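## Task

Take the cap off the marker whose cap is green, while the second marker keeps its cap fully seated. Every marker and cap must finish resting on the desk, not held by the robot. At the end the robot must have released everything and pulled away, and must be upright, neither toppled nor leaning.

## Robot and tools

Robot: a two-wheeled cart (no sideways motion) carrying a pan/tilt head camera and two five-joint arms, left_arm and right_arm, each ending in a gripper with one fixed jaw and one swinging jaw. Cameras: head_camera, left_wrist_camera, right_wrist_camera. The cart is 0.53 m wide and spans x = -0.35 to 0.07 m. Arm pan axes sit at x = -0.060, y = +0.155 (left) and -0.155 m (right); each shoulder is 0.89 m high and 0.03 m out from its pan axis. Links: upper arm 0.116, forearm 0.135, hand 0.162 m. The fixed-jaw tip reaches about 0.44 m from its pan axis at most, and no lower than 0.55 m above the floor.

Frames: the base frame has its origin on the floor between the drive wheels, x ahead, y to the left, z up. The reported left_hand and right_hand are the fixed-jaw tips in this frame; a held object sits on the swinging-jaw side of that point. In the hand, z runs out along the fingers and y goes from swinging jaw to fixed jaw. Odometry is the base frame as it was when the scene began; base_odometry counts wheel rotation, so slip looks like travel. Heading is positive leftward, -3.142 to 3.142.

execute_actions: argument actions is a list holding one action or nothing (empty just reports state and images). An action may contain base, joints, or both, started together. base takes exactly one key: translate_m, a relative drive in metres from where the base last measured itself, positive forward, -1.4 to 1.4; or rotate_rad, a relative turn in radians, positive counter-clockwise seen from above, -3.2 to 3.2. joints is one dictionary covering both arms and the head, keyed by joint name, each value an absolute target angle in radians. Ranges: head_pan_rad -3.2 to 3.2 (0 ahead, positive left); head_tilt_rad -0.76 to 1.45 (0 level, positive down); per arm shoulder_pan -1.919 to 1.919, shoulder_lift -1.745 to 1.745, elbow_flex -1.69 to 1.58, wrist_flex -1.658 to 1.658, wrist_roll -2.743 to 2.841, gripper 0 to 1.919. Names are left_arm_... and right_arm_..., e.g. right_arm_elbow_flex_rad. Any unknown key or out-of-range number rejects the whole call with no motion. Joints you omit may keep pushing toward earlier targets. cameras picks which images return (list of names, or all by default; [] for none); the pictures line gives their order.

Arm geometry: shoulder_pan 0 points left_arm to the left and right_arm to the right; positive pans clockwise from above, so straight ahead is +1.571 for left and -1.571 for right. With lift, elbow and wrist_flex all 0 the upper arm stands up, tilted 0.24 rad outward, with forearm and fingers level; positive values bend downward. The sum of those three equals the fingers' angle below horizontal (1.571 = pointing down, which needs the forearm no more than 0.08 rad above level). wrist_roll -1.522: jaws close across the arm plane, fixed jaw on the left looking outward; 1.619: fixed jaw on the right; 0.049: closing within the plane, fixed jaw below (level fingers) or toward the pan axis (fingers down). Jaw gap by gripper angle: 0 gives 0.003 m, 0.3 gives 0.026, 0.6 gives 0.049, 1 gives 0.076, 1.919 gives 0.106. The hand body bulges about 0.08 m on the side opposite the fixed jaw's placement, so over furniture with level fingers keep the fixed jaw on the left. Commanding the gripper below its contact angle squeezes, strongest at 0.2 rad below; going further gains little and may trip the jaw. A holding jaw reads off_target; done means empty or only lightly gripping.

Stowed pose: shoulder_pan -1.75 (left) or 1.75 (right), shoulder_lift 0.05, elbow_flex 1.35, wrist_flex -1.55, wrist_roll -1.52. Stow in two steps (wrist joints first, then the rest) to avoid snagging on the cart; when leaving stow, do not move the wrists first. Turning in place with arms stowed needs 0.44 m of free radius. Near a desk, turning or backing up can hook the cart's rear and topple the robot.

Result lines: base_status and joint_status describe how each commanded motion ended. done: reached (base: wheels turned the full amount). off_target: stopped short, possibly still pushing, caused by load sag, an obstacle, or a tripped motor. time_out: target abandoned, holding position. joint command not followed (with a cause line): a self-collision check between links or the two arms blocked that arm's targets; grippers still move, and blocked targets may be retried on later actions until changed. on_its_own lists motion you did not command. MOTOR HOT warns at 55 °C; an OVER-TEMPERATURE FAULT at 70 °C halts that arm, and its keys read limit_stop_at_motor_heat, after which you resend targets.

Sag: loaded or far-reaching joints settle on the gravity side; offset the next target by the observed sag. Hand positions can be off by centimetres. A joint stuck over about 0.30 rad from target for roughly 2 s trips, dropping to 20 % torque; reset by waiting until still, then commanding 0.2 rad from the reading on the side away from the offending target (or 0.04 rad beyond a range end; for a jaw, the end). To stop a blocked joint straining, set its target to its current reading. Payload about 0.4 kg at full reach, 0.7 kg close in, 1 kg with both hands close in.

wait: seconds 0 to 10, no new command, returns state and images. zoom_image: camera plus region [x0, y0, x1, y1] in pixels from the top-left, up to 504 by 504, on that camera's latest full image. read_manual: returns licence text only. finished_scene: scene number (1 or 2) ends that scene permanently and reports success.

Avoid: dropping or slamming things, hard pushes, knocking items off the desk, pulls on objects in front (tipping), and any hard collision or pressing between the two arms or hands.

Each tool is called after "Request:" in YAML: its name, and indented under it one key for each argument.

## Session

Request:
execute_actions:
  actions: []

Scene clock: 0.00 s.
base_odometry: x=+0.000 y=+0.000 heading=+0.000 (m, m, rad; odometry frame)
base_status: not commanded
joint_positions: head_pan_rad=+0.034 head_tilt_rad=+0.019 left_arm_shoulder_pan_rad=-1.744 left_arm_shoulder_lift_rad=+0.061 left_arm_elbow_flex_rad=+1.414 left_arm_wrist_flex_rad=-1.441 left_arm_wrist_roll_rad=-1.501 left_arm_gripper_rad=+1.920 right_arm_shoulder_pan_rad=+1.759 right_arm_shoulder_lift_rad=+0.063 right_arm_elbow_flex_rad=+1.419 right_arm_wrist_flex_rad=-1.592 right_arm_wrist_roll_rad=-1.493 right_arm_gripper_rad=+1.920
joint_status: not commanded
left_hand: x=-0.2988 y=+0.1055 z=+0.8651 quat_wxyz=(-0.053, -0.716, -0.070, +0.693) (m; base frame)
right_hand: x=-0.2993 y=-0.1172 z=+0.8879 quat_wxyz=(-0.081, +0.665, -0.053, -0.741) (m; base frame)
pictures: head_camera, left_wrist_camera, right_wrist_camera
Images, in order (width x height): head_camera 644x476, left_wrist_camera 644x476, right_wrist_camera 644x476.

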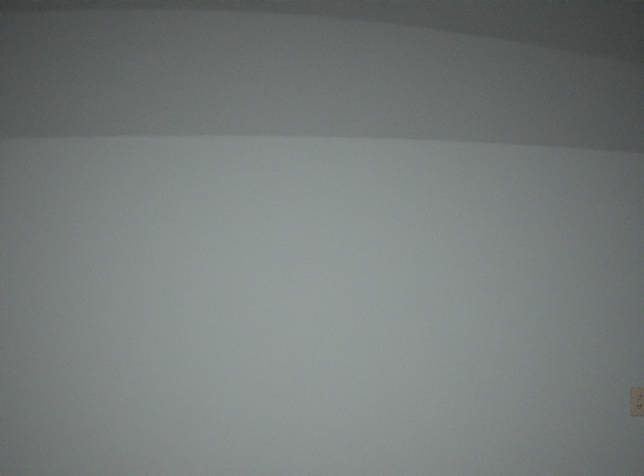

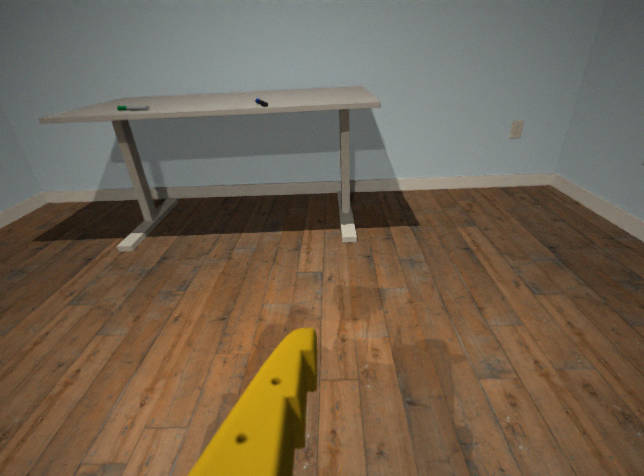

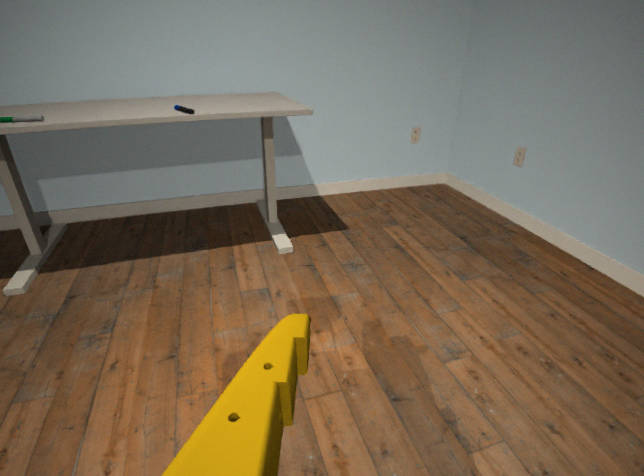

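Request:
execute_actions:
  actions:
    - {"base":{"rotate_rad":-2.6},"joints":{"head_tilt_rad":0.35,"head_pan_rad":0}}
  cameras: ["head_camera"]

Scene clock: 4.17 s.
base_odometry: x=-0.001 y=+0.000 heading=-2.599 (m, m, rad; odometry frame)
base_status: done
joint_positions: head_pan_rad=+0.010 head_tilt_rad=+0.343 left_arm_shoulder_pan_rad=-1.744 left_arm_shoulder_lift_rad=+0.061 left_arm_elbow_flex_rad=+1.414 left_arm_wrist_flex_rad=-1.441 left_arm_wrist_roll_rad=-1.501 left_arm_gripper_rad=+1.920 right_arm_shoulder_pan_rad=+1.759 right_arm_shoulder_lift_rad=+0.063 right_arm_elbow_flex_rad=+1.419 right_arm_wrist_flex_rad=-1.592 right_arm_wrist_roll_rad=-1.493 right_arm_gripper_rad=+1.920
joint_status: all done
left_hand: x=-0.2988 y=+0.1055 z=+0.8651 quat_wxyz=(-0.053, -0.716, -0.070, +0.693) (m; base frame)
right_hand: x=-0.2993 y=-0.1172 z=+0.8879 quat_wxyz=(-0.081, +0.665, -0.053, -0.741) (m; base frame)
pictures: head_camera
Images, in order (width x height): head_camera 644x476.

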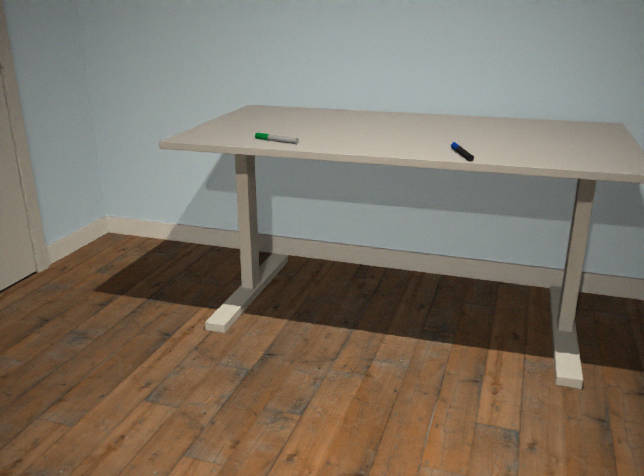

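Request:
execute_actions:
  actions:
    - {"base":{"rotate_rad":0.31}}
  cameras: []

Request:
execute_actions:
  actions:
    - {"base":{"translate_m":1.35},"joints":{"left_arm_shoulder_pan_rad":1.571,"right_arm_shoulder_pan_rad":-1.571,"left_arm_elbow_flex_rad":-0.5,"right_arm_elbow_flex_rad":-0.5,"left_arm_shoulder_lift_rad":0.3,"right_arm_shoulder_lift_rad":0.3}}
  cameras: []

Request:
execute_actions:
  actions:
    - {"base":{"rotate_rad":-0.6},"joints":{"head_tilt_rad":0.55,"left_arm_wrist_flex_rad":1.2,"right_arm_wrist_flex_rad":1.2,"left_arm_wrist_roll_rad":0.45,"right_arm_wrist_roll_rad":2.84,"left_arm_gripper_rad":0.85,"right_arm_gripper_rad":0.85,"left_arm_shoulder_pan_rad":0.9,"right_arm_shoulder_pan_rad":-0.9}}
  cameras: ["head_camera"]

Scene clock: 6.20 s.
base_odometry: x=-0.001 y=+0.000 heading=-2.294 (m, m, rad; odometry frame)
base_status: done
joint_positions: head_pan_rad=+0.010 head_tilt_rad=+0.343 left_arm_shoulder_pan_rad=-1.744 left_arm_shoulder_lift_rad=+0.061 left_arm_elbow_flex_rad=+1.414 left_arm_wrist_flex_rad=-1.441 left_arm_wrist_roll_rad=-1.501 left_arm_gripper_rad=+1.920 right_arm_shoulder_pan_rad=+1.759 right_arm_shoulder_lift_rad=+0.063 right_arm_elbow_flex_rad=+1.419 right_arm_wrist_flex_rad=-1.592 right_arm_wrist_roll_rad=-1.493 right_arm_gripper_rad=+1.920
joint_status: not commanded
left_hand: x=-0.2988 y=+0.1055 z=+0.8651 quat_wxyz=(-0.053, -0.716, -0.070, +0.693) (m; base frame)
right_hand: x=-0.2993 y=-0.1172 z=+0.8879 quat_wxyz=(-0.081, +0.665, -0.053, -0.741) (m; base frame)
pictures: none
No camera images: the call's "cameras" was empty. Leave "cameras" out to get every camera's image.

Scene clock: 13.80 s.
base_odometry: x=-0.895 y=-1.012 heading=-2.295 (m, m, rad; odometry frame)
base_status: done
joint_positions: head_pan_rad=+0.010 head_tilt_rad=+0.343 left_arm_shoulder_pan_rad=+1.564 left_arm_shoulder_lift_rad=+0.312 left_arm_elbow_flex_rad=-0.473 left_arm_wrist_flex_rad=-1.441 left_arm_wrist_roll_rad=-1.501 left_arm_gripper_rad=+1.920 right_arm_shoulder_pan_rad=-1.560 right_arm_shoulder_lift_rad=+0.314 right_arm_elbow_flex_rad=-0.471 right_arm_wrist_flex_rad=-1.592 right_arm_wrist_roll_rad=-1.493 right_arm_gripper_rad=+1.920
joint_status: all done
left_hand: x=+0.1594 y=+0.1643 z=+1.1797 quat_wxyz=(+1.000, +0.000, -0.015, -0.007) (m; base frame)
right_hand: x=+0.1364 y=-0.1494 z=+1.1767 quat_wxyz=(+0.996, +0.001, -0.089, -0.020) (m; base frame)
pictures: none
No camera images: the call's "cameras" was empty. Leave "cameras" out to get every camera's image.

Scene clock: 17.90 s.
base_odometry: x=-0.894 y=-1.012 heading=-2.894 (m, m, rad; odometry frame)
base_status: done
joint_positions: head_pan_rad=+0.010 head_tilt_rad=+0.544 left_arm_shoulder_pan_rad=+0.907 left_arm_shoulder_lift_rad=+0.316 left_arm_elbow_flex_rad=-0.473 left_arm_wrist_flex_rad=+1.198 left_arm_wrist_roll_rad=+0.444 left_arm_gripper_rad=+0.861 right_arm_shoulder_pan_rad=-0.908 right_arm_shoulder_lift_rad=+0.319 right_arm_elbow_flex_rad=-0.471 right_arm_wrist_flex_rad=+1.197 right_arm_wrist_roll_rad=+2.830 right_arm_gripper_rad=+0.859
joint_status: all done
left_hand: x=+0.1780 y=+0.3368 z=+0.8766 quat_wxyz=(+0.209, -0.934, +0.244, -0.159) (m; base frame)
right_hand: x=+0.1842 y=-0.3490 z=+0.8826 quat_wxyz=(-0.209, -0.930, -0.261, -0.154) (m; base frame)
pictures: head_camera
Images, in order (width x height): head_camera 644x476.

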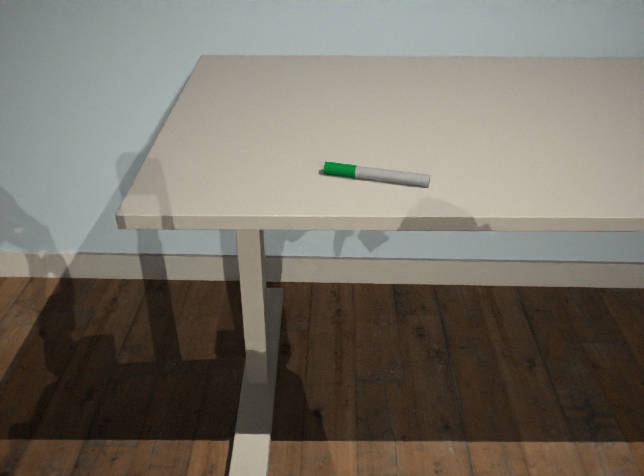

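Request:
execute_actions:
  actions:
    - {"base":{"rotate_rad":0.183}}
  cameras: []

Request:
execute_actions:
  actions:
    - {"base":{"translate_m":0.357},"joints":{"left_arm_shoulder_lift_rad":0.6,"right_arm_shoulder_lift_rad":0.7,"left_arm_elbow_flex_rad":-0.72,"right_arm_elbow_flex_rad":-0.95,"left_arm_wrist_flex_rad":0.9,"right_arm_wrist_flex_rad":0.9}}
  cameras: []

Request:
execute_actions:
  actions:
    - {"base":{"rotate_rad":-0.383},"joints":{"head_tilt_rad":0.85}}
  cameras: ["head_camera"]

Scene clock: 20.27 s.
base_odometry: x=-0.894 y=-1.011 heading=-2.711 (m, m, rad; odometry frame)
base_status: done
joint_positions: head_pan_rad=+0.010 head_tilt_rad=+0.544 left_arm_shoulder_pan_rad=+0.904 left_arm_shoulder_lift_rad=+0.316 left_arm_elbow_flex_rad=-0.473 left_arm_wrist_flex_rad=+1.198 left_arm_wrist_roll_rad=+0.444 left_arm_gripper_rad=+0.861 right_arm_shoulder_pan_rad=-0.908 right_arm_shoulder_lift_rad=+0.319 right_arm_elbow_flex_rad=-0.471 right_arm_wrist_flex_rad=+1.197 right_arm_wrist_roll_rad=+2.830 right_arm_gripper_rad=+0.859
joint_status: not commanded
left_hand: x=+0.1774 y=+0.3375 z=+0.8766 quat_wxyz=(+0.209, -0.934, +0.243, -0.159) (m; base frame)
right_hand: x=+0.1842 y=-0.3490 z=+0.8826 quat_wxyz=(-0.209, -0.930, -0.261, -0.154) (m; base frame)
pictures: none
No camera images: the call's "cameras" was empty. Leave "cameras" out to get every camera's image.

Scene clock: 22.90 s.
base_odometry: x=-1.219 y=-1.159 heading=-2.714 (m, m, rad; odometry frame)
base_status: done
joint_positions: head_pan_rad=+0.010 head_tilt_rad=+0.544 left_arm_shoulder_pan_rad=+0.904 left_arm_shoulder_lift_rad=+0.618 left_arm_elbow_flex_rad=-0.685 left_arm_wrist_flex_rad=+0.912 left_arm_wrist_roll_rad=+0.444 left_arm_gripper_rad=+0.861 right_arm_shoulder_pan_rad=-0.908 right_arm_shoulder_lift_rad=+0.724 right_arm_elbow_flex_rad=-0.913 right_arm_wrist_flex_rad=+0.912 right_arm_wrist_roll_rad=+2.830 right_arm_gripper_rad=+0.859
joint_status: all done
left_hand: x=+0.2201 y=+0.3712 z=+0.8589 quat_wxyz=(+0.283, -0.905, +0.235, -0.215) (m; base frame)
right_hand: x=+0.2401 y=-0.3926 z=+0.8897 quat_wxyz=(-0.331, -0.877, -0.247, -0.244) (m; base frame)
pictures: none
No camera images: the call's "cameras" was empty. Leave "cameras" out to get every camera's image.

Scene clock: 24.13 s.
base_odometry: x=-1.218 y=-1.159 heading=-3.096 (m, m, rad; odometry frame)
base_status: done
joint_positions: head_pan_rad=+0.010 head_tilt_rad=+0.845 left_arm_shoulder_pan_rad=+0.904 left_arm_shoulder_lift_rad=+0.618 left_arm_elbow_flex_rad=-0.685 left_arm_wrist_flex_rad=+0.912 left_arm_wrist_roll_rad=+0.444 left_arm_gripper_rad=+0.861 right_arm_shoulder_pan_rad=-0.907 right_arm_shoulder_lift_rad=+0.724 right_arm_elbow_flex_rad=-0.913 right_arm_wrist_flex_rad=+0.912 right_arm_wrist_roll_rad=+2.830 right_arm_gripper_rad=+0.859
joint_status: all done
left_hand: x=+0.2201 y=+0.3712 z=+0.8589 quat_wxyz=(+0.283, -0.905, +0.235, -0.215) (m; base frame)
right_hand: x=+0.2397 y=-0.3931 z=+0.8897 quat_wxyz=(-0.332, -0.878, -0.246, -0.244) (m; base frame)
pictures: head_camera
Images, in order (width x height): head_camera 644x476.

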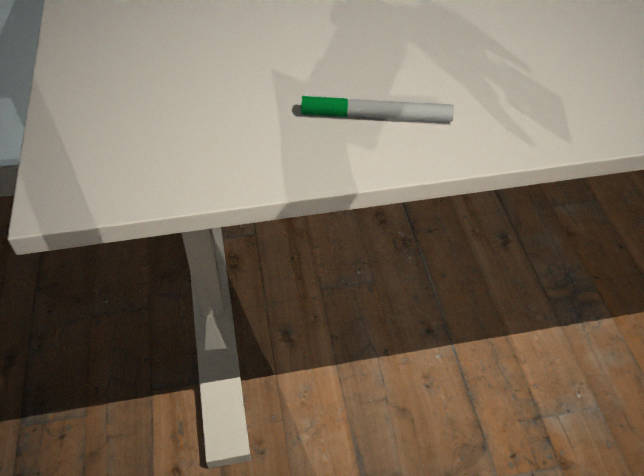

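Request:
execute_actions:
  actions:
    - {"base":{"rotate_rad":-0.035},"joints":{"left_arm_shoulder_pan_rad":1.919,"right_arm_shoulder_pan_rad":-1.915,"head_tilt_rad":1.0}}
  cameras: []

Request:
execute_actions:
  actions:
    - {"base":{"translate_m":0.25}}

Scene clock: 26.17 s.
base_odometry: x=-1.218 y=-1.159 heading=-3.133 (m, m, rad; odometry frame)
base_status: done
joint_positions: head_pan_rad=+0.010 head_tilt_rad=+0.995 left_arm_shoulder_pan_rad=+1.912 left_arm_shoulder_lift_rad=+0.618 left_arm_elbow_flex_rad=-0.685 left_arm_wrist_flex_rad=+0.912 left_arm_wrist_roll_rad=+0.444 left_arm_gripper_rad=+0.861 right_arm_shoulder_pan_rad=-1.901 right_arm_shoulder_lift_rad=+0.724 right_arm_elbow_flex_rad=-0.913 right_arm_wrist_flex_rad=+0.912 right_arm_wrist_roll_rad=+2.830 right_arm_gripper_rad=+0.859
joint_status: all done
joint sent to its limit — the command would take right_arm_shoulder_pan_rad past its lower limit, so that joint was sent only as far as its limit.
left_hand: x=+0.2723 y=+0.0334 z=+0.8589 quat_wxyz=(+0.144, -0.679, +0.643, -0.324) (m; base frame)
right_hand: x=+0.3030 y=-0.0336 z=+0.8897 quat_wxyz=(-0.175, -0.654, -0.635, -0.372) (m; base frame)
pictures: none
No camera images: the call's "cameras" was empty. Leave "cameras" out to get every camera's image.

Scene clock: 28.27 s.
base_odometry: x=-1.468 y=-1.161 heading=-3.136 (m, m, rad; odometry frame)
base_status: done
joint_positions: head_pan_rad=+0.010 head_tilt_rad=+0.995 left_arm_shoulder_pan_rad=+1.912 left_arm_shoulder_lift_rad=+0.618 left_arm_elbow_flex_rad=-0.685 left_arm_wrist_flex_rad=+0.912 left_arm_wrist_roll_rad=+0.444 left_arm_gripper_rad=+0.861 right_arm_shoulder_pan_rad=-1.901 right_arm_shoulder_lift_rad=+0.724 right_arm_elbow_flex_rad=-0.913 right_arm_wrist_flex_rad=+0.912 right_arm_wrist_roll_rad=+2.830 right_arm_gripper_rad=+0.859
joint_status: not commanded
left_hand: x=+0.2723 y=+0.0334 z=+0.8589 quat_wxyz=(+0.144, -0.679, +0.643, -0.324) (m; base frame)
right_hand: x=+0.3030 y=-0.0336 z=+0.8897 quat_wxyz=(-0.175, -0.654, -0.635, -0.372) (m; base frame)
pictures: head_camera, left_wrist_camera, right_wrist_camera
Images, in order (width x height): head_camera 644x476, left_wrist_camera 644x476, right_wrist_camera 644x476.

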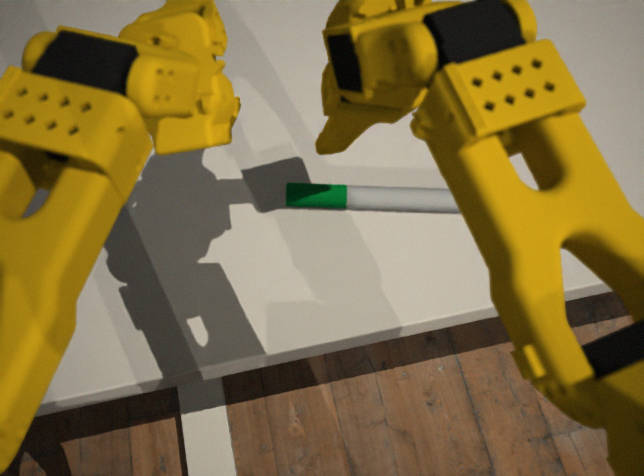

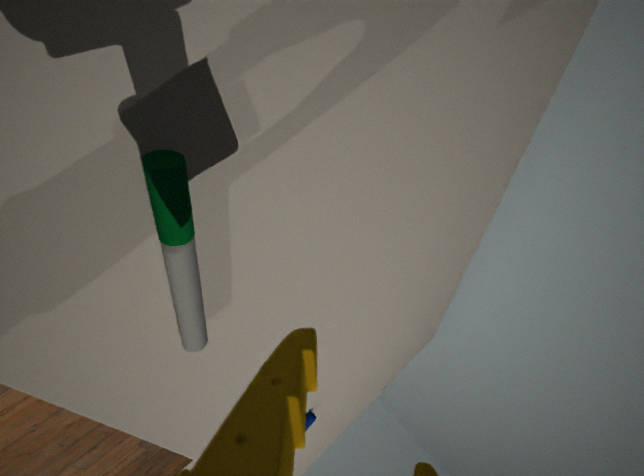

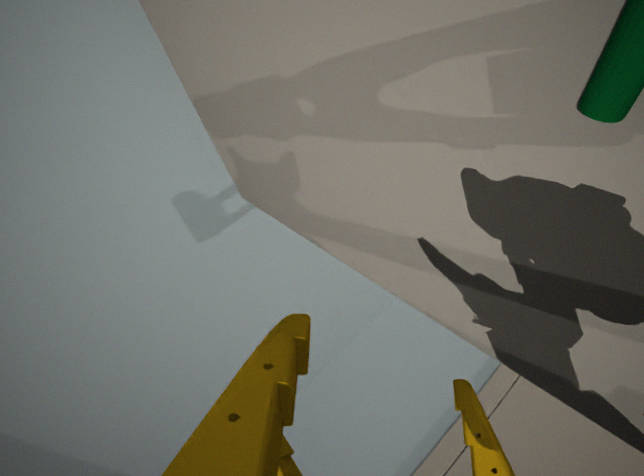

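Request:
execute_actions:
  actions:
    - {"base":{"rotate_rad":-0.09},"joints":{"left_arm_shoulder_lift_rad":0.85,"right_arm_shoulder_lift_rad":1.05,"left_arm_wrist_flex_rad":0.8,"right_arm_wrist_flex_rad":0.8}}

Scene clock: 29.70 s.
base_odometry: x=-1.468 y=-1.161 heading=+3.056 (m, m, rad; odometry frame)
base_status: done
joint_positions: head_pan_rad=+0.010 head_tilt_rad=+0.995 left_arm_shoulder_pan_rad=+1.913 left_arm_shoulder_lift_rad=+0.871 left_arm_elbow_flex_rad=-0.688 left_arm_wrist_flex_rad=+0.811 left_arm_wrist_roll_rad=+0.444 left_arm_gripper_rad=+0.861 right_arm_shoulder_pan_rad=-1.902 right_arm_shoulder_lift_rad=+1.078 right_arm_elbow_flex_rad=-0.914 right_arm_wrist_flex_rad=+0.812 right_arm_wrist_roll_rad=+2.830 right_arm_gripper_rad=+0.859
joint_status: all done
left_hand: x=+0.2682 y=+0.0343 z=+0.7872 quat_wxyz=(+0.115, -0.695, +0.660, -0.260) (m; base frame)
right_hand: x=+0.2935 y=-0.0363 z=+0.7769 quat_wxyz=(-0.125, -0.686, -0.666, -0.265) (m; base frame)
pictures: head_camera, left_wrist_camera, right_wrist_camera
Images, in order (width x height): head_camera 644x476, left_wrist_camera 644x476, right_wrist_camera 644x476.

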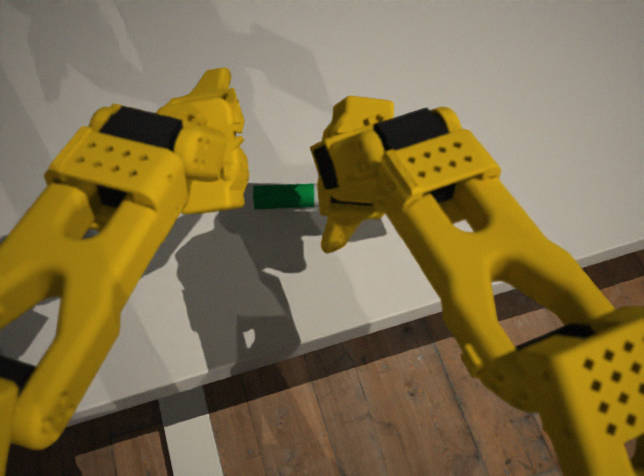

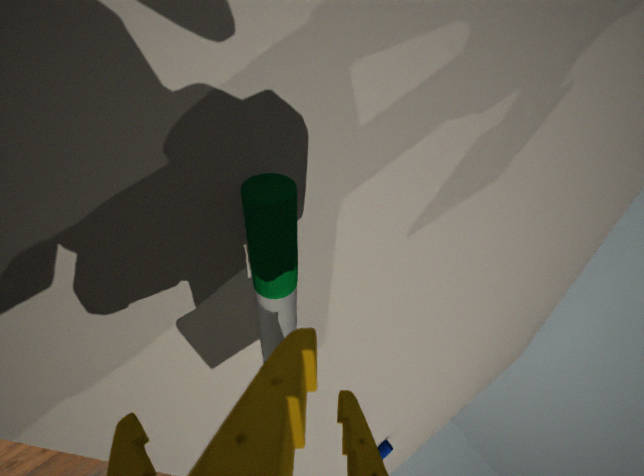

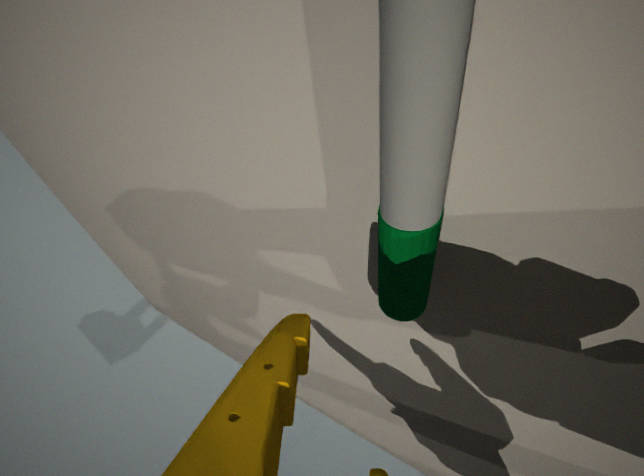

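Request:
execute_actions:
  actions:
    - {"joints":{"right_arm_shoulder_pan_rad":-1.84,"left_arm_shoulder_lift_rad":0.97,"right_arm_shoulder_lift_rad":1.17,"left_arm_wrist_flex_rad":0.72,"right_arm_wrist_flex_rad":0.78}}

Scene clock: 31.03 s.
base_odometry: x=-1.468 y=-1.161 heading=+3.056 (m, m, rad; odometry frame)
base_status: not commanded
joint_positions: head_pan_rad=+0.010 head_tilt_rad=+0.995 left_arm_shoulder_pan_rad=+1.913 left_arm_shoulder_lift_rad=+0.992 left_arm_elbow_flex_rad=-0.688 left_arm_wrist_flex_rad=+0.731 left_arm_wrist_roll_rad=+0.444 left_arm_gripper_rad=+0.861 right_arm_shoulder_pan_rad=-1.850 right_arm_shoulder_lift_rad=+1.195 right_arm_elbow_flex_rad=-0.916 right_arm_wrist_flex_rad=+0.791 right_arm_wrist_roll_rad=+2.830 right_arm_gripper_rad=+0.859
joint_status: all done
left_hand: x=+0.2647 y=+0.0356 z=+0.7550 quat_wxyz=(+0.107, -0.700, +0.664, -0.242) (m; base frame)
right_hand: x=+0.2870 y=-0.0583 z=+0.7400 quat_wxyz=(-0.111, -0.712, -0.657, -0.222) (m; base frame)
pictures: head_camera, left_wrist_camera, right_wrist_camera
Images, in order (width x height): head_camera 644x476, left_wrist_camera 644x476, right_wrist_camera 644x476.

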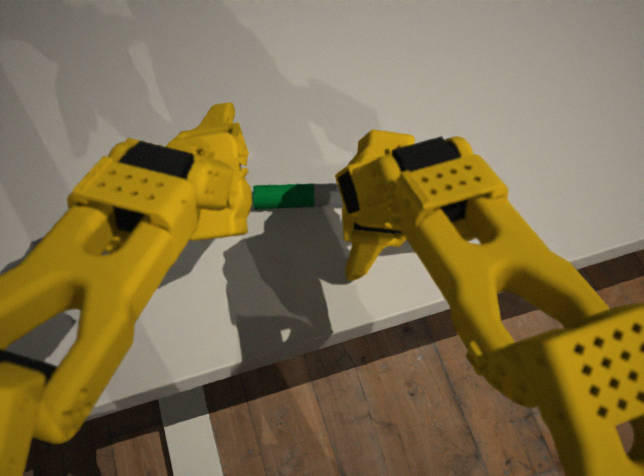

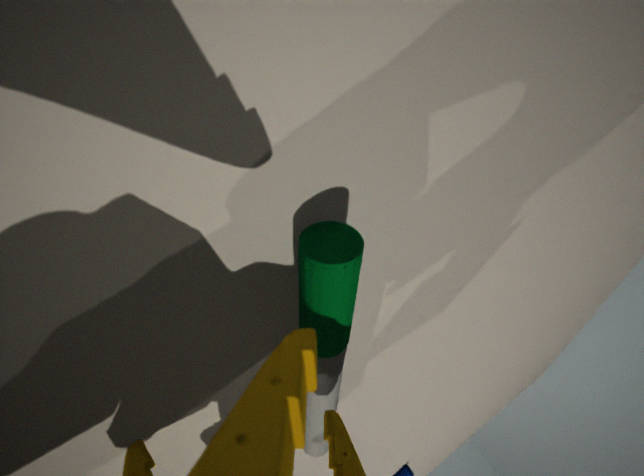

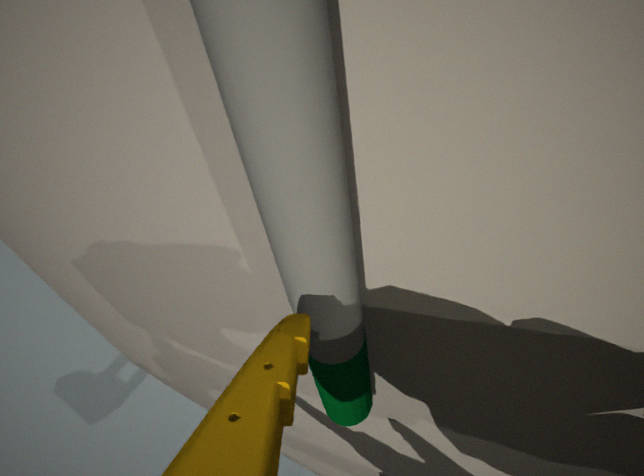

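Request:
execute_actions:
  actions:
    - {"joints":{"left_arm_shoulder_lift_rad":1.07,"right_arm_shoulder_lift_rad":1.29,"left_arm_wrist_flex_rad":0.69,"right_arm_wrist_flex_rad":0.6}}

Scene clock: 32.20 s.
base_odometry: x=-1.468 y=-1.161 heading=+3.056 (m, m, rad; odometry frame)
base_status: not commanded
joint_positions: head_pan_rad=+0.010 head_tilt_rad=+0.995 left_arm_shoulder_pan_rad=+1.913 left_arm_shoulder_lift_rad=+1.090 left_arm_elbow_flex_rad=-0.690 left_arm_wrist_flex_rad=+0.701 left_arm_wrist_roll_rad=+0.444 left_arm_gripper_rad=+0.861 right_arm_shoulder_pan_rad=-1.850 right_arm_shoulder_lift_rad=+1.255 right_arm_elbow_flex_rad=-0.953 right_arm_wrist_flex_rad=+0.603 right_arm_wrist_roll_rad=+2.830 right_arm_gripper_rad=+0.859
joint_status: all done
left_hand: x=+0.2550 y=+0.0391 z=+0.7270 quat_wxyz=(+0.094, -0.706, +0.669, -0.213) (m; base frame)
right_hand: x=+0.3074 y=-0.0525 z=+0.7456 quat_wxyz=(-0.147, -0.695, -0.641, -0.292) (m; base frame)
pictures: head_camera, left_wrist_camera, right_wrist_camera
Images, in order (width x height): head_camera 644x476, left_wrist_camera 644x476, right_wrist_camera 644x476.

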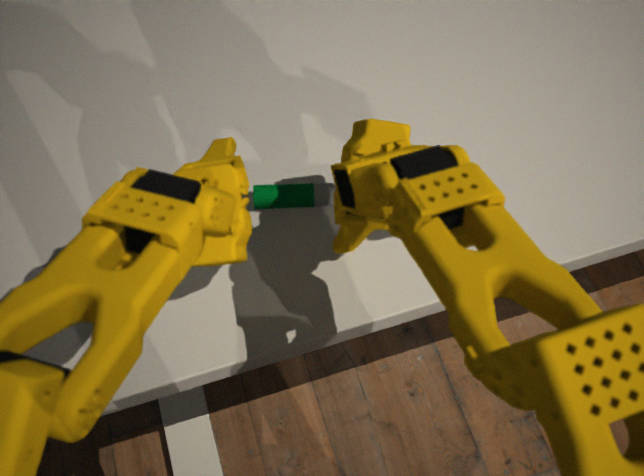

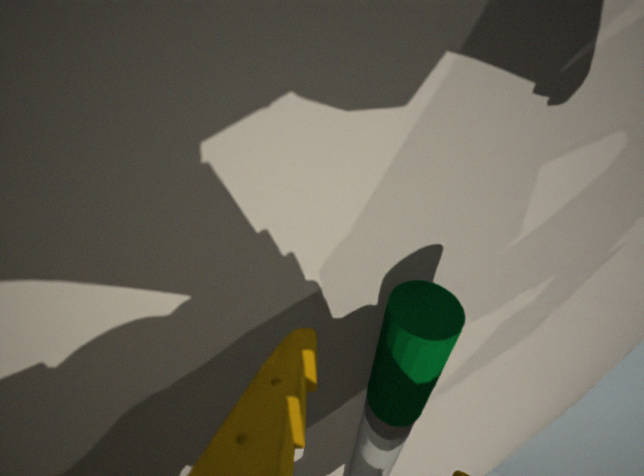

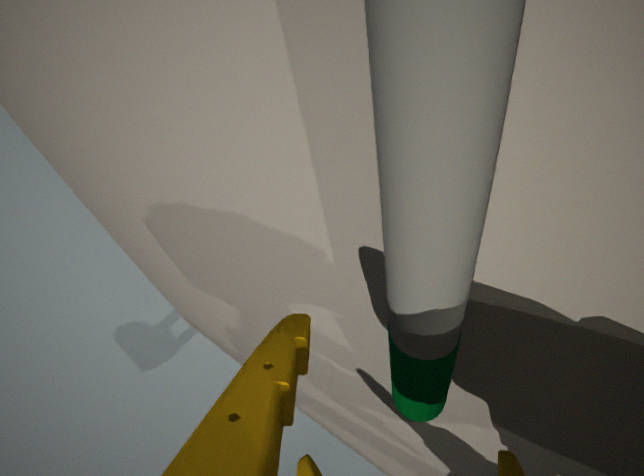

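Request:
execute_actions:
  actions:
    - {"joints":{"right_arm_gripper_rad":0.5,"right_arm_wrist_flex_rad":0.66,"right_arm_shoulder_lift_rad":1.27}}
  cameras: ["right_wrist_camera"]

Request:
execute_actions:
  actions:
    - {"joints":{"right_arm_shoulder_lift_rad":1.34}}
  cameras: ["right_wrist_camera"]

Scene clock: 33.63 s.
base_odometry: x=-1.468 y=-1.161 heading=+3.056 (m, m, rad; odometry frame)
base_status: not commanded
joint_positions: head_pan_rad=+0.010 head_tilt_rad=+0.995 left_arm_shoulder_pan_rad=+1.913 left_arm_shoulder_lift_rad=+1.090 left_arm_elbow_flex_rad=-0.690 left_arm_wrist_flex_rad=+0.701 left_arm_wrist_roll_rad=+0.444 left_arm_gripper_rad=+0.861 right_arm_shoulder_pan_rad=-1.850 right_arm_shoulder_lift_rad=+1.262 right_arm_elbow_flex_rad=-0.953 right_arm_wrist_flex_rad=+0.649 right_arm_wrist_roll_rad=+2.830 right_arm_gripper_rad=+0.507
joint_status: all done
left_hand: x=+0.2550 y=+0.0391 z=+0.7270 quat_wxyz=(+0.094, -0.706, +0.669, -0.213) (m; base frame)
right_hand: x=+0.3008 y=-0.0544 z=+0.7382 quat_wxyz=(-0.135, -0.701, -0.646, -0.269) (m; base frame)
pictures: right_wrist_camera
Images, in order (width x height): right_wrist_camera 644x476.

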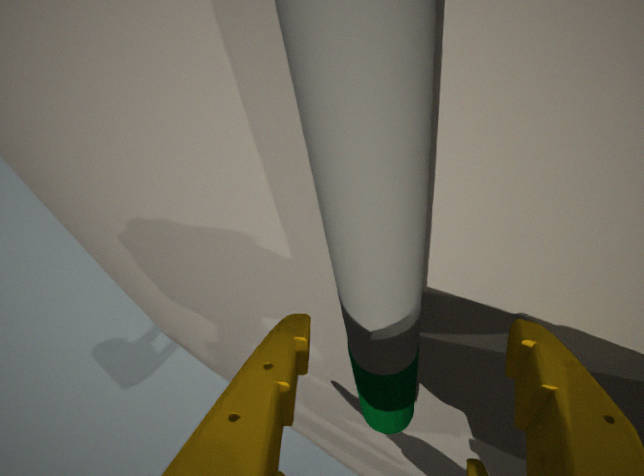

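Scene clock: 34.23 s.
base_odometry: x=-1.468 y=-1.161 heading=+3.056 (m, m, rad; odometry frame)
base_status: not commanded
joint_positions: head_pan_rad=+0.010 head_tilt_rad=+0.995 left_arm_shoulder_pan_rad=+1.913 left_arm_shoulder_lift_rad=+1.090 left_arm_elbow_flex_rad=-0.690 left_arm_wrist_flex_rad=+0.701 left_arm_wrist_roll_rad=+0.444 left_arm_gripper_rad=+0.861 right_arm_shoulder_pan_rad=-1.850 right_arm_shoulder_lift_rad=+1.278 right_arm_elbow_flex_rad=-0.963 right_arm_wrist_flex_rad=+0.649 right_arm_wrist_roll_rad=+2.830 right_arm_gripper_rad=+0.503
joint_status: all done
left_hand: x=+0.2550 y=+0.0391 z=+0.7270 quat_wxyz=(+0.094, -0.706, +0.669, -0.213) (m; base frame)
right_hand: x=+0.3002 y=-0.0546 z=+0.7354 quat_wxyz=(-0.134, -0.702, -0.647, -0.267) (m; base frame)
pictures: right_wrist_camera
Images, in order (width x height): right_wrist_camera 644x476.

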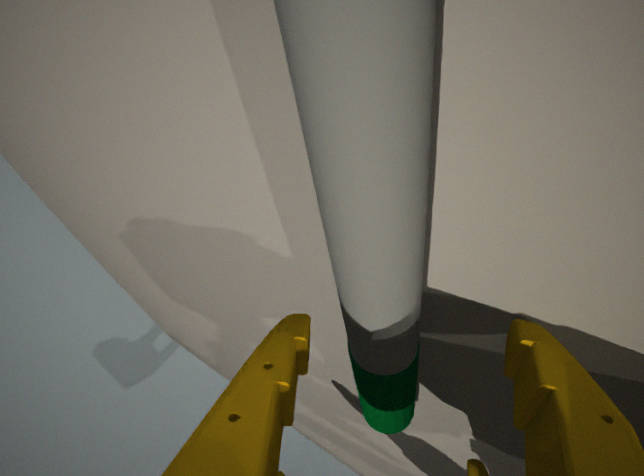

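It's bottomed out; close.

Request:
execute_actions:
  actions:
    - {"joints":{"right_arm_gripper_rad":0.02,"right_arm_shoulder_lift_rad":1.27}}

Scene clock: 35.20 s.
base_odometry: x=-1.468 y=-1.161 heading=+3.056 (m, m, rad; odometry frame)
base_status: not commanded
joint_positions: head_pan_rad=+0.010 head_tilt_rad=+0.995 left_arm_shoulder_pan_rad=+1.913 left_arm_shoulder_lift_rad=+1.090 left_arm_elbow_flex_rad=-0.690 left_arm_wrist_flex_rad=+0.701 left_arm_wrist_roll_rad=+0.444 left_arm_gripper_rad=+0.861 right_arm_shoulder_pan_rad=-1.849 right_arm_shoulder_lift_rad=+1.282 right_arm_elbow_flex_rad=-0.948 right_arm_wrist_flex_rad=+0.656 right_arm_wrist_roll_rad=+2.830 right_arm_gripper_rad=+0.033
joint_status: all done
left_hand: x=+0.2550 y=+0.0391 z=+0.7270 quat_wxyz=(+0.094, -0.706, +0.669, -0.213) (m; base frame)
right_hand: x=+0.2964 y=-0.0563 z=+0.7298 quat_wxyz=(-0.129, -0.705, -0.649, -0.256) (m; base frame)
pictures: head_camera, left_wrist_camera, right_wrist_camera
Images, in order (width x height): head_camera 644x476, left_wrist_camera 644x476, right_wrist_camera 644x476.

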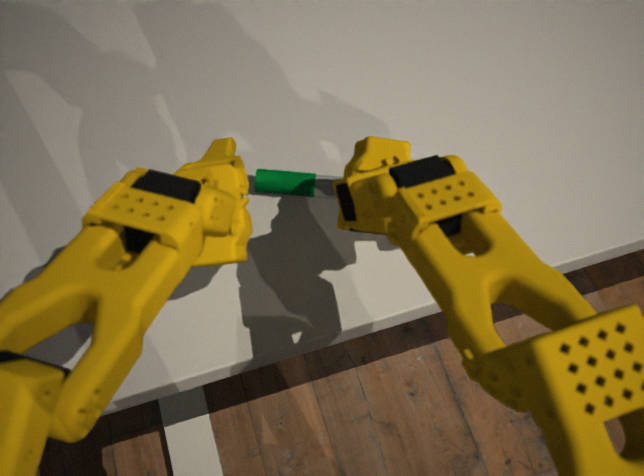

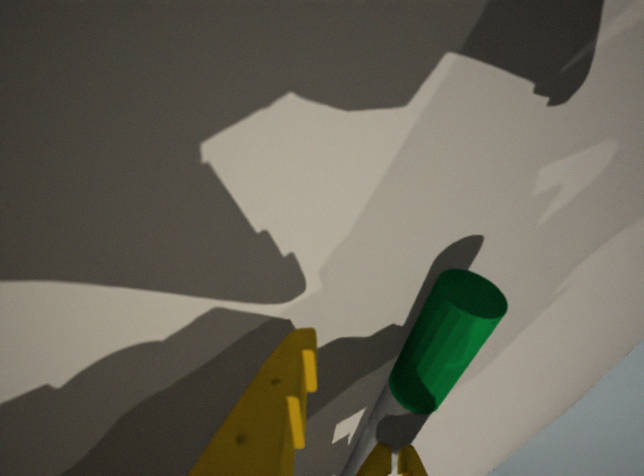

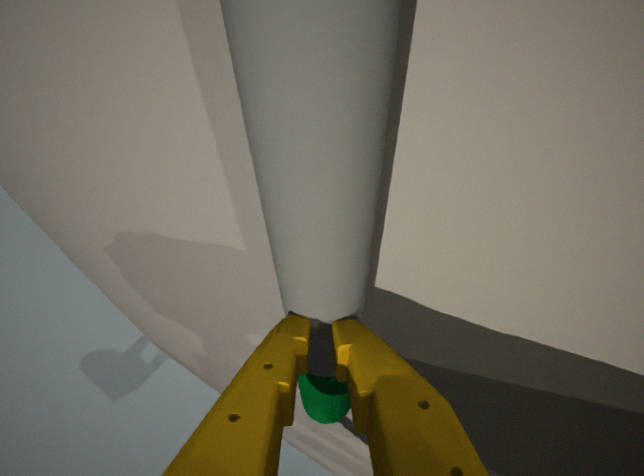

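Request:
execute_actions:
  actions:
    - {"joints":{"right_arm_shoulder_lift_rad":1.1,"right_arm_gripper_rad":0.55,"left_arm_shoulder_lift_rad":0.9}}
  cameras: []

Request:
execute_actions:
  actions:
    - {"base":{"translate_m":0.04},"joints":{"right_arm_wrist_flex_rad":0.85,"right_arm_elbow_flex_rad":-0.95}}

Scene clock: 36.80 s.
base_odometry: x=-1.468 y=-1.161 heading=+3.056 (m, m, rad; odometry frame)
base_status: not commanded
joint_positions: head_pan_rad=+0.010 head_tilt_rad=+0.995 left_arm_shoulder_pan_rad=+1.913 left_arm_shoulder_lift_rad=+0.963 left_arm_elbow_flex_rad=-0.690 left_arm_wrist_flex_rad=+0.701 left_arm_wrist_roll_rad=+0.444 left_arm_gripper_rad=+0.861 right_arm_shoulder_pan_rad=-1.849 right_arm_shoulder_lift_rad=+1.164 right_arm_elbow_flex_rad=-0.942 right_arm_wrist_flex_rad=+0.657 right_arm_wrist_roll_rad=+2.830 right_arm_gripper_rad=+0.540
joint_status: all done
left_hand: x=+0.2726 y=+0.0328 z=+0.7671 quat_wxyz=(+0.119, -0.693, +0.658, -0.269) (m; base frame)
right_hand: x=+0.3117 y=-0.0519 z=+0.7693 quat_wxyz=(-0.152, -0.692, -0.637, -0.303) (m; base frame)
pictures: none
No camera images: the call's "cameras" was empty. Leave "cameras" out to get every camera's image.

Scene clock: 37.73 s.
base_odometry: x=-1.508 y=-1.157 heading=+3.054 (m, m, rad; odometry frame)
base_status: done
joint_positions: head_pan_rad=+0.010 head_tilt_rad=+0.995 left_arm_shoulder_pan_rad=+1.913 left_arm_shoulder_lift_rad=+0.963 left_arm_elbow_flex_rad=-0.690 left_arm_wrist_flex_rad=+0.701 left_arm_wrist_roll_rad=+0.444 left_arm_gripper_rad=+0.861 right_arm_shoulder_pan_rad=-1.849 right_arm_shoulder_lift_rad=+1.164 right_arm_elbow_flex_rad=-0.942 right_arm_wrist_flex_rad=+0.847 right_arm_wrist_roll_rad=+2.830 right_arm_gripper_rad=+0.541
joint_status: all done
left_hand: x=+0.2726 y=+0.0328 z=+0.7671 quat_wxyz=(+0.119, -0.693, +0.658, -0.269) (m; base frame)
right_hand: x=+0.2882 y=-0.0586 z=+0.7510 quat_wxyz=(-0.112, -0.713, -0.656, -0.222) (m; base frame)
pictures: head_camera, left_wrist_camera, right_wrist_camera
Images, in order (width x height): head_camera 644x476, left_wrist_camera 644x476, right_wrist_camera 644x476.

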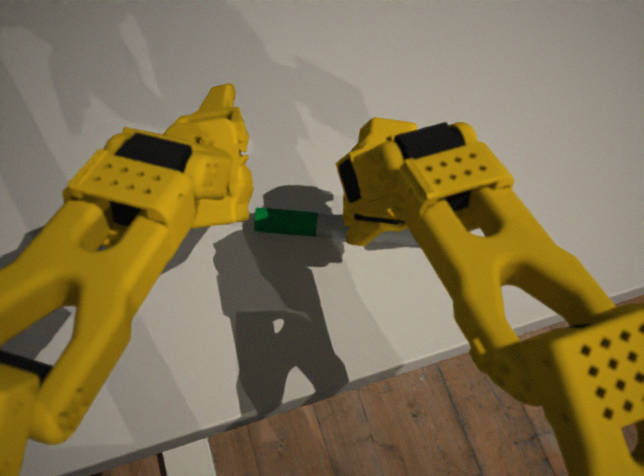

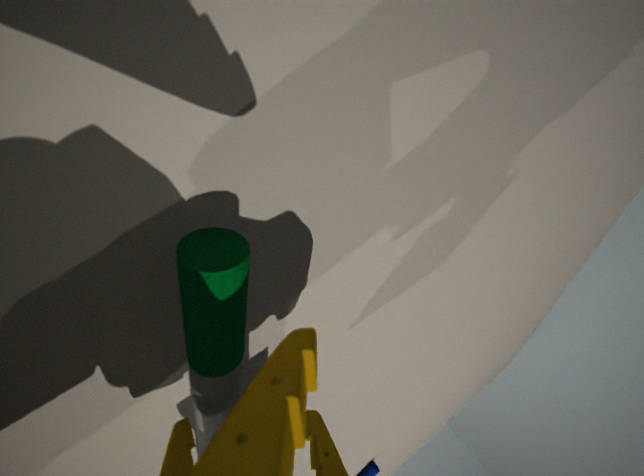

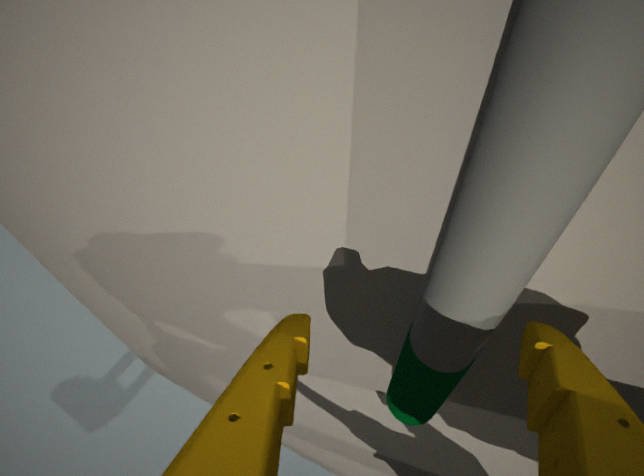

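Request:
execute_actions:
  actions:
    - {"joints":{"right_arm_wrist_flex_rad":0.87,"right_arm_shoulder_lift_rad":1.24}}
  cameras: ["right_wrist_camera"]

Scene clock: 38.80 s.
base_odometry: x=-1.508 y=-1.157 heading=+3.054 (m, m, rad; odometry frame)
base_status: not commanded
joint_positions: head_pan_rad=+0.010 head_tilt_rad=+0.995 left_arm_shoulder_pan_rad=+1.913 left_arm_shoulder_lift_rad=+0.963 left_arm_elbow_flex_rad=-0.690 left_arm_wrist_flex_rad=+0.701 left_arm_wrist_roll_rad=+0.444 left_arm_gripper_rad=+0.861 right_arm_shoulder_pan_rad=-1.849 right_arm_shoulder_lift_rad=+1.221 right_arm_elbow_flex_rad=-0.950 right_arm_wrist_flex_rad=+0.864 right_arm_wrist_roll_rad=+2.830 right_arm_gripper_rad=+0.541
joint_status: all done
left_hand: x=+0.2726 y=+0.0328 z=+0.7671 quat_wxyz=(+0.119, -0.693, +0.658, -0.269) (m; base frame)
right_hand: x=+0.2789 y=-0.0612 z=+0.7328 quat_wxyz=(-0.097, -0.718, -0.661, -0.193) (m; base frame)
pictures: right_wrist_camera
Images, in order (width x height): right_wrist_camera 644x476.

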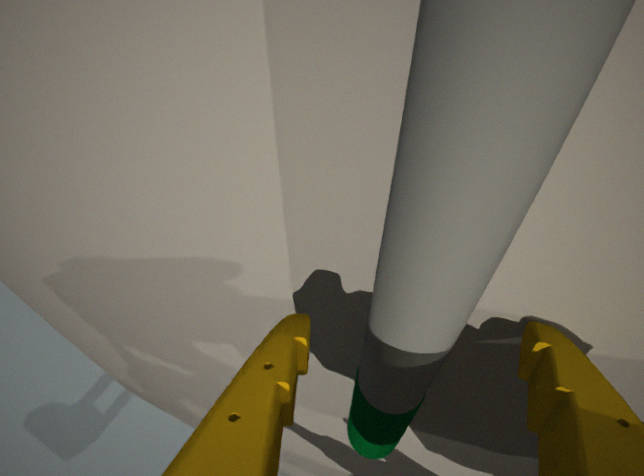

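Request:
execute_actions:
  actions:
    - {"joints":{"right_arm_gripper_rad":0.3,"right_arm_shoulder_lift_rad":1.27}}
  cameras: ["right_wrist_camera"]

Request:
execute_actions:
  actions:
    - {"joints":{"right_arm_gripper_rad":0.02}}
  cameras: ["right_wrist_camera","head_camera"]

Scene clock: 39.83 s.
base_odometry: x=-1.508 y=-1.157 heading=+3.054 (m, m, rad; odometry frame)
base_status: not commanded
joint_positions: head_pan_rad=+0.010 head_tilt_rad=+0.995 left_arm_shoulder_pan_rad=+1.913 left_arm_shoulder_lift_rad=+0.963 left_arm_elbow_flex_rad=-0.690 left_arm_wrist_flex_rad=+0.701 left_arm_wrist_roll_rad=+0.444 left_arm_gripper_rad=+0.861 right_arm_shoulder_pan_rad=-1.849 right_arm_shoulder_lift_rad=+1.242 right_arm_elbow_flex_rad=-0.953 right_arm_wrist_flex_rad=+0.864 right_arm_wrist_roll_rad=+2.830 right_arm_gripper_rad=+0.305
joint_status: all done
left_hand: x=+0.2726 y=+0.0328 z=+0.7671 quat_wxyz=(+0.119, -0.693, +0.658, -0.269) (m; base frame)
right_hand: x=+0.2760 y=-0.0621 z=+0.7265 quat_wxyz=(-0.093, -0.720, -0.663, -0.185) (m; base frame)
pictures: right_wrist_camera
Images, in order (width x height): right_wrist_camera 644x476.

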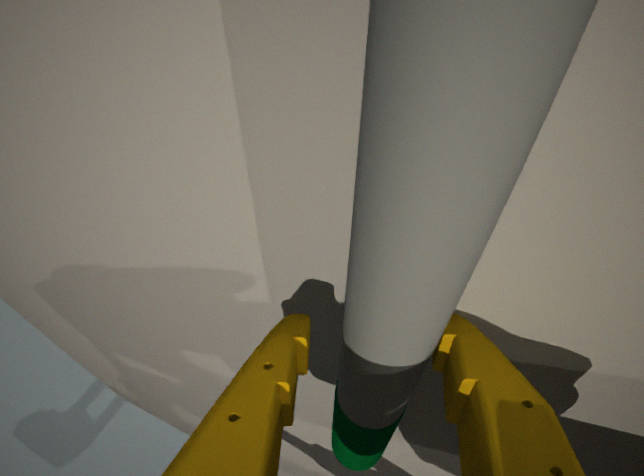

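Scene clock: 40.50 s.
base_odometry: x=-1.508 y=-1.157 heading=+3.054 (m, m, rad; odometry frame)
base_status: not commanded
joint_positions: head_pan_rad=+0.010 head_tilt_rad=+0.995 left_arm_shoulder_pan_rad=+1.913 left_arm_shoulder_lift_rad=+0.963 left_arm_elbow_flex_rad=-0.690 left_arm_wrist_flex_rad=+0.701 left_arm_wrist_roll_rad=+0.444 left_arm_gripper_rad=+0.861 right_arm_shoulder_pan_rad=-1.849 right_arm_shoulder_lift_rad=+1.251 right_arm_elbow_flex_rad=-0.953 right_arm_wrist_flex_rad=+0.864 right_arm_wrist_roll_rad=+2.830 right_arm_gripper_rad=+0.203
joint_status: right_arm_gripper_rad off_target (ended at +0.203, target +0.020)
left_hand: x=+0.2726 y=+0.0328 z=+0.7671 quat_wxyz=(+0.119, -0.693, +0.658, -0.269) (m; base frame)
right_hand: x=+0.2745 y=-0.0625 z=+0.7236 quat_wxyz=(-0.091, -0.720, -0.663, -0.181) (m; base frame)
pictures: head_camera, right_wrist_camera
Images, in order (width x height): head_camera 644x476, right_wrist_camera 644x476.

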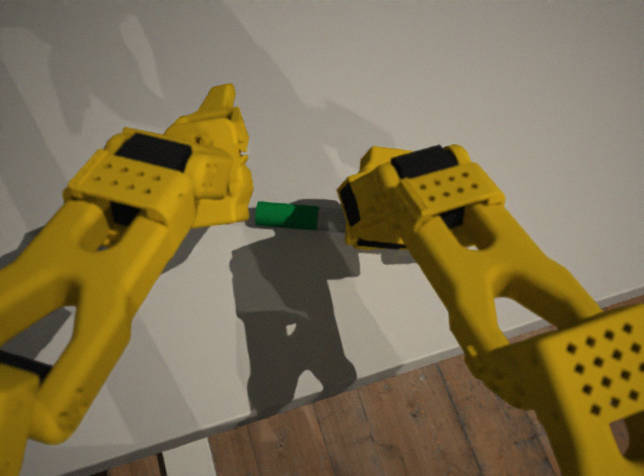

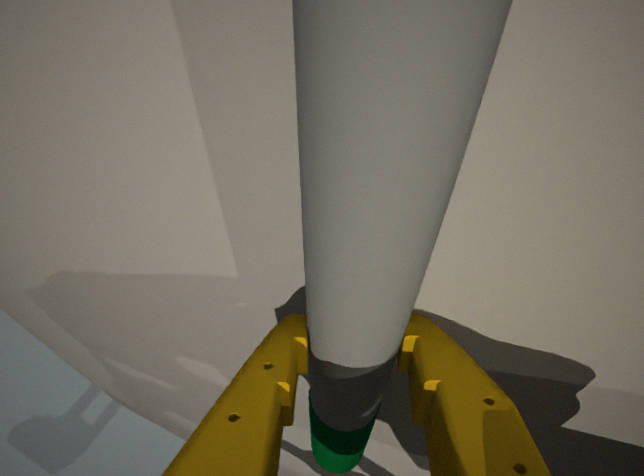

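Request:
execute_actions:
  actions:
    - {"joints":{"right_arm_wrist_flex_rad":0.66,"right_arm_elbow_flex_rad":-1.08,"right_arm_shoulder_lift_rad":1.27,"right_arm_shoulder_pan_rad":-1.87,"left_arm_shoulder_lift_rad":0.86,"left_arm_wrist_roll_rad":0.54}}

Scene clock: 41.73 s.
base_odometry: x=-1.508 y=-1.157 heading=+3.054 (m, m, rad; odometry frame)
base_status: not commanded
joint_positions: head_pan_rad=+0.010 head_tilt_rad=+0.995 left_arm_shoulder_pan_rad=+1.913 left_arm_shoulder_lift_rad=+0.925 left_arm_elbow_flex_rad=-0.690 left_arm_wrist_flex_rad=+0.701 left_arm_wrist_roll_rad=+0.534 left_arm_gripper_rad=+0.861 right_arm_shoulder_pan_rad=-1.859 right_arm_shoulder_lift_rad=+1.301 right_arm_elbow_flex_rad=-1.039 right_arm_wrist_flex_rad=+0.674 right_arm_wrist_roll_rad=+2.830 right_arm_gripper_rad=+0.203
joint_status: all done
left_hand: x=+0.2770 y=+0.0305 z=+0.7798 quat_wxyz=(+0.113, -0.718, +0.622, -0.291) (m; base frame)
right_hand: x=+0.3043 y=-0.0498 z=+0.7423 quat_wxyz=(-0.139, -0.695, -0.647, -0.280) (m; base frame)
pictures: head_camera, left_wrist_camera, right_wrist_camera
Images, in order (width x height): head_camera 644x476, left_wrist_camera 644x476, right_wrist_camera 644x476.

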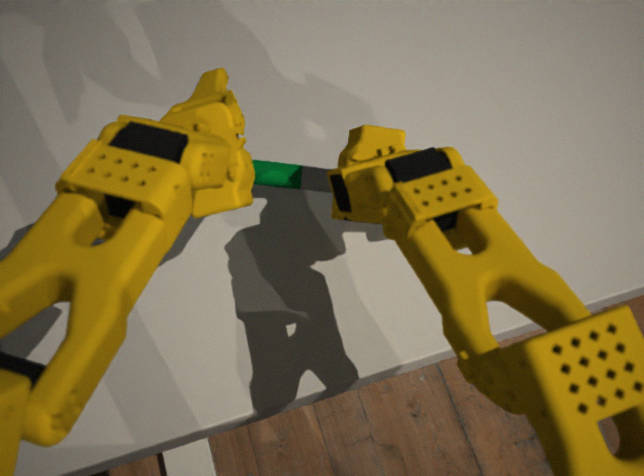

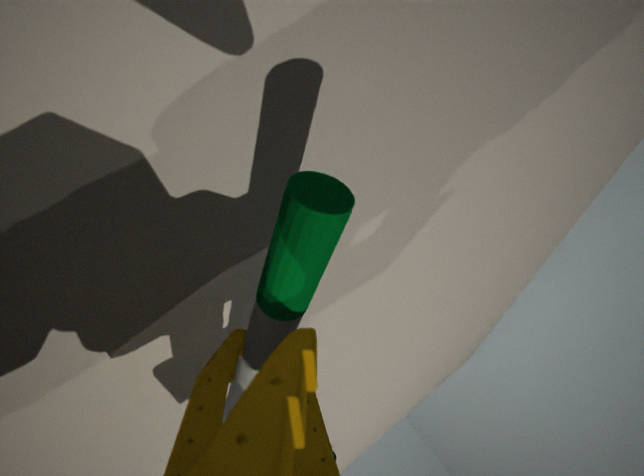

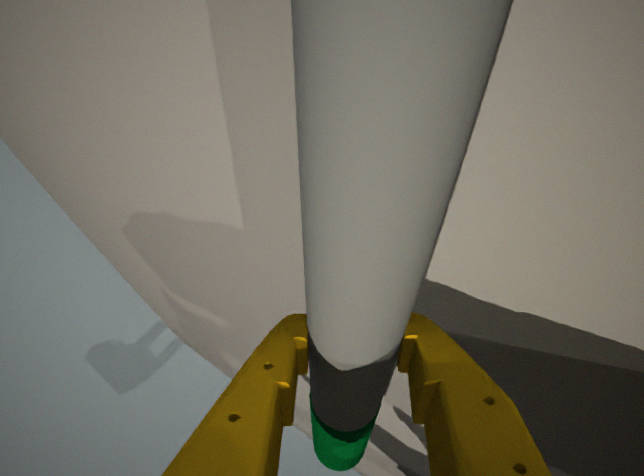

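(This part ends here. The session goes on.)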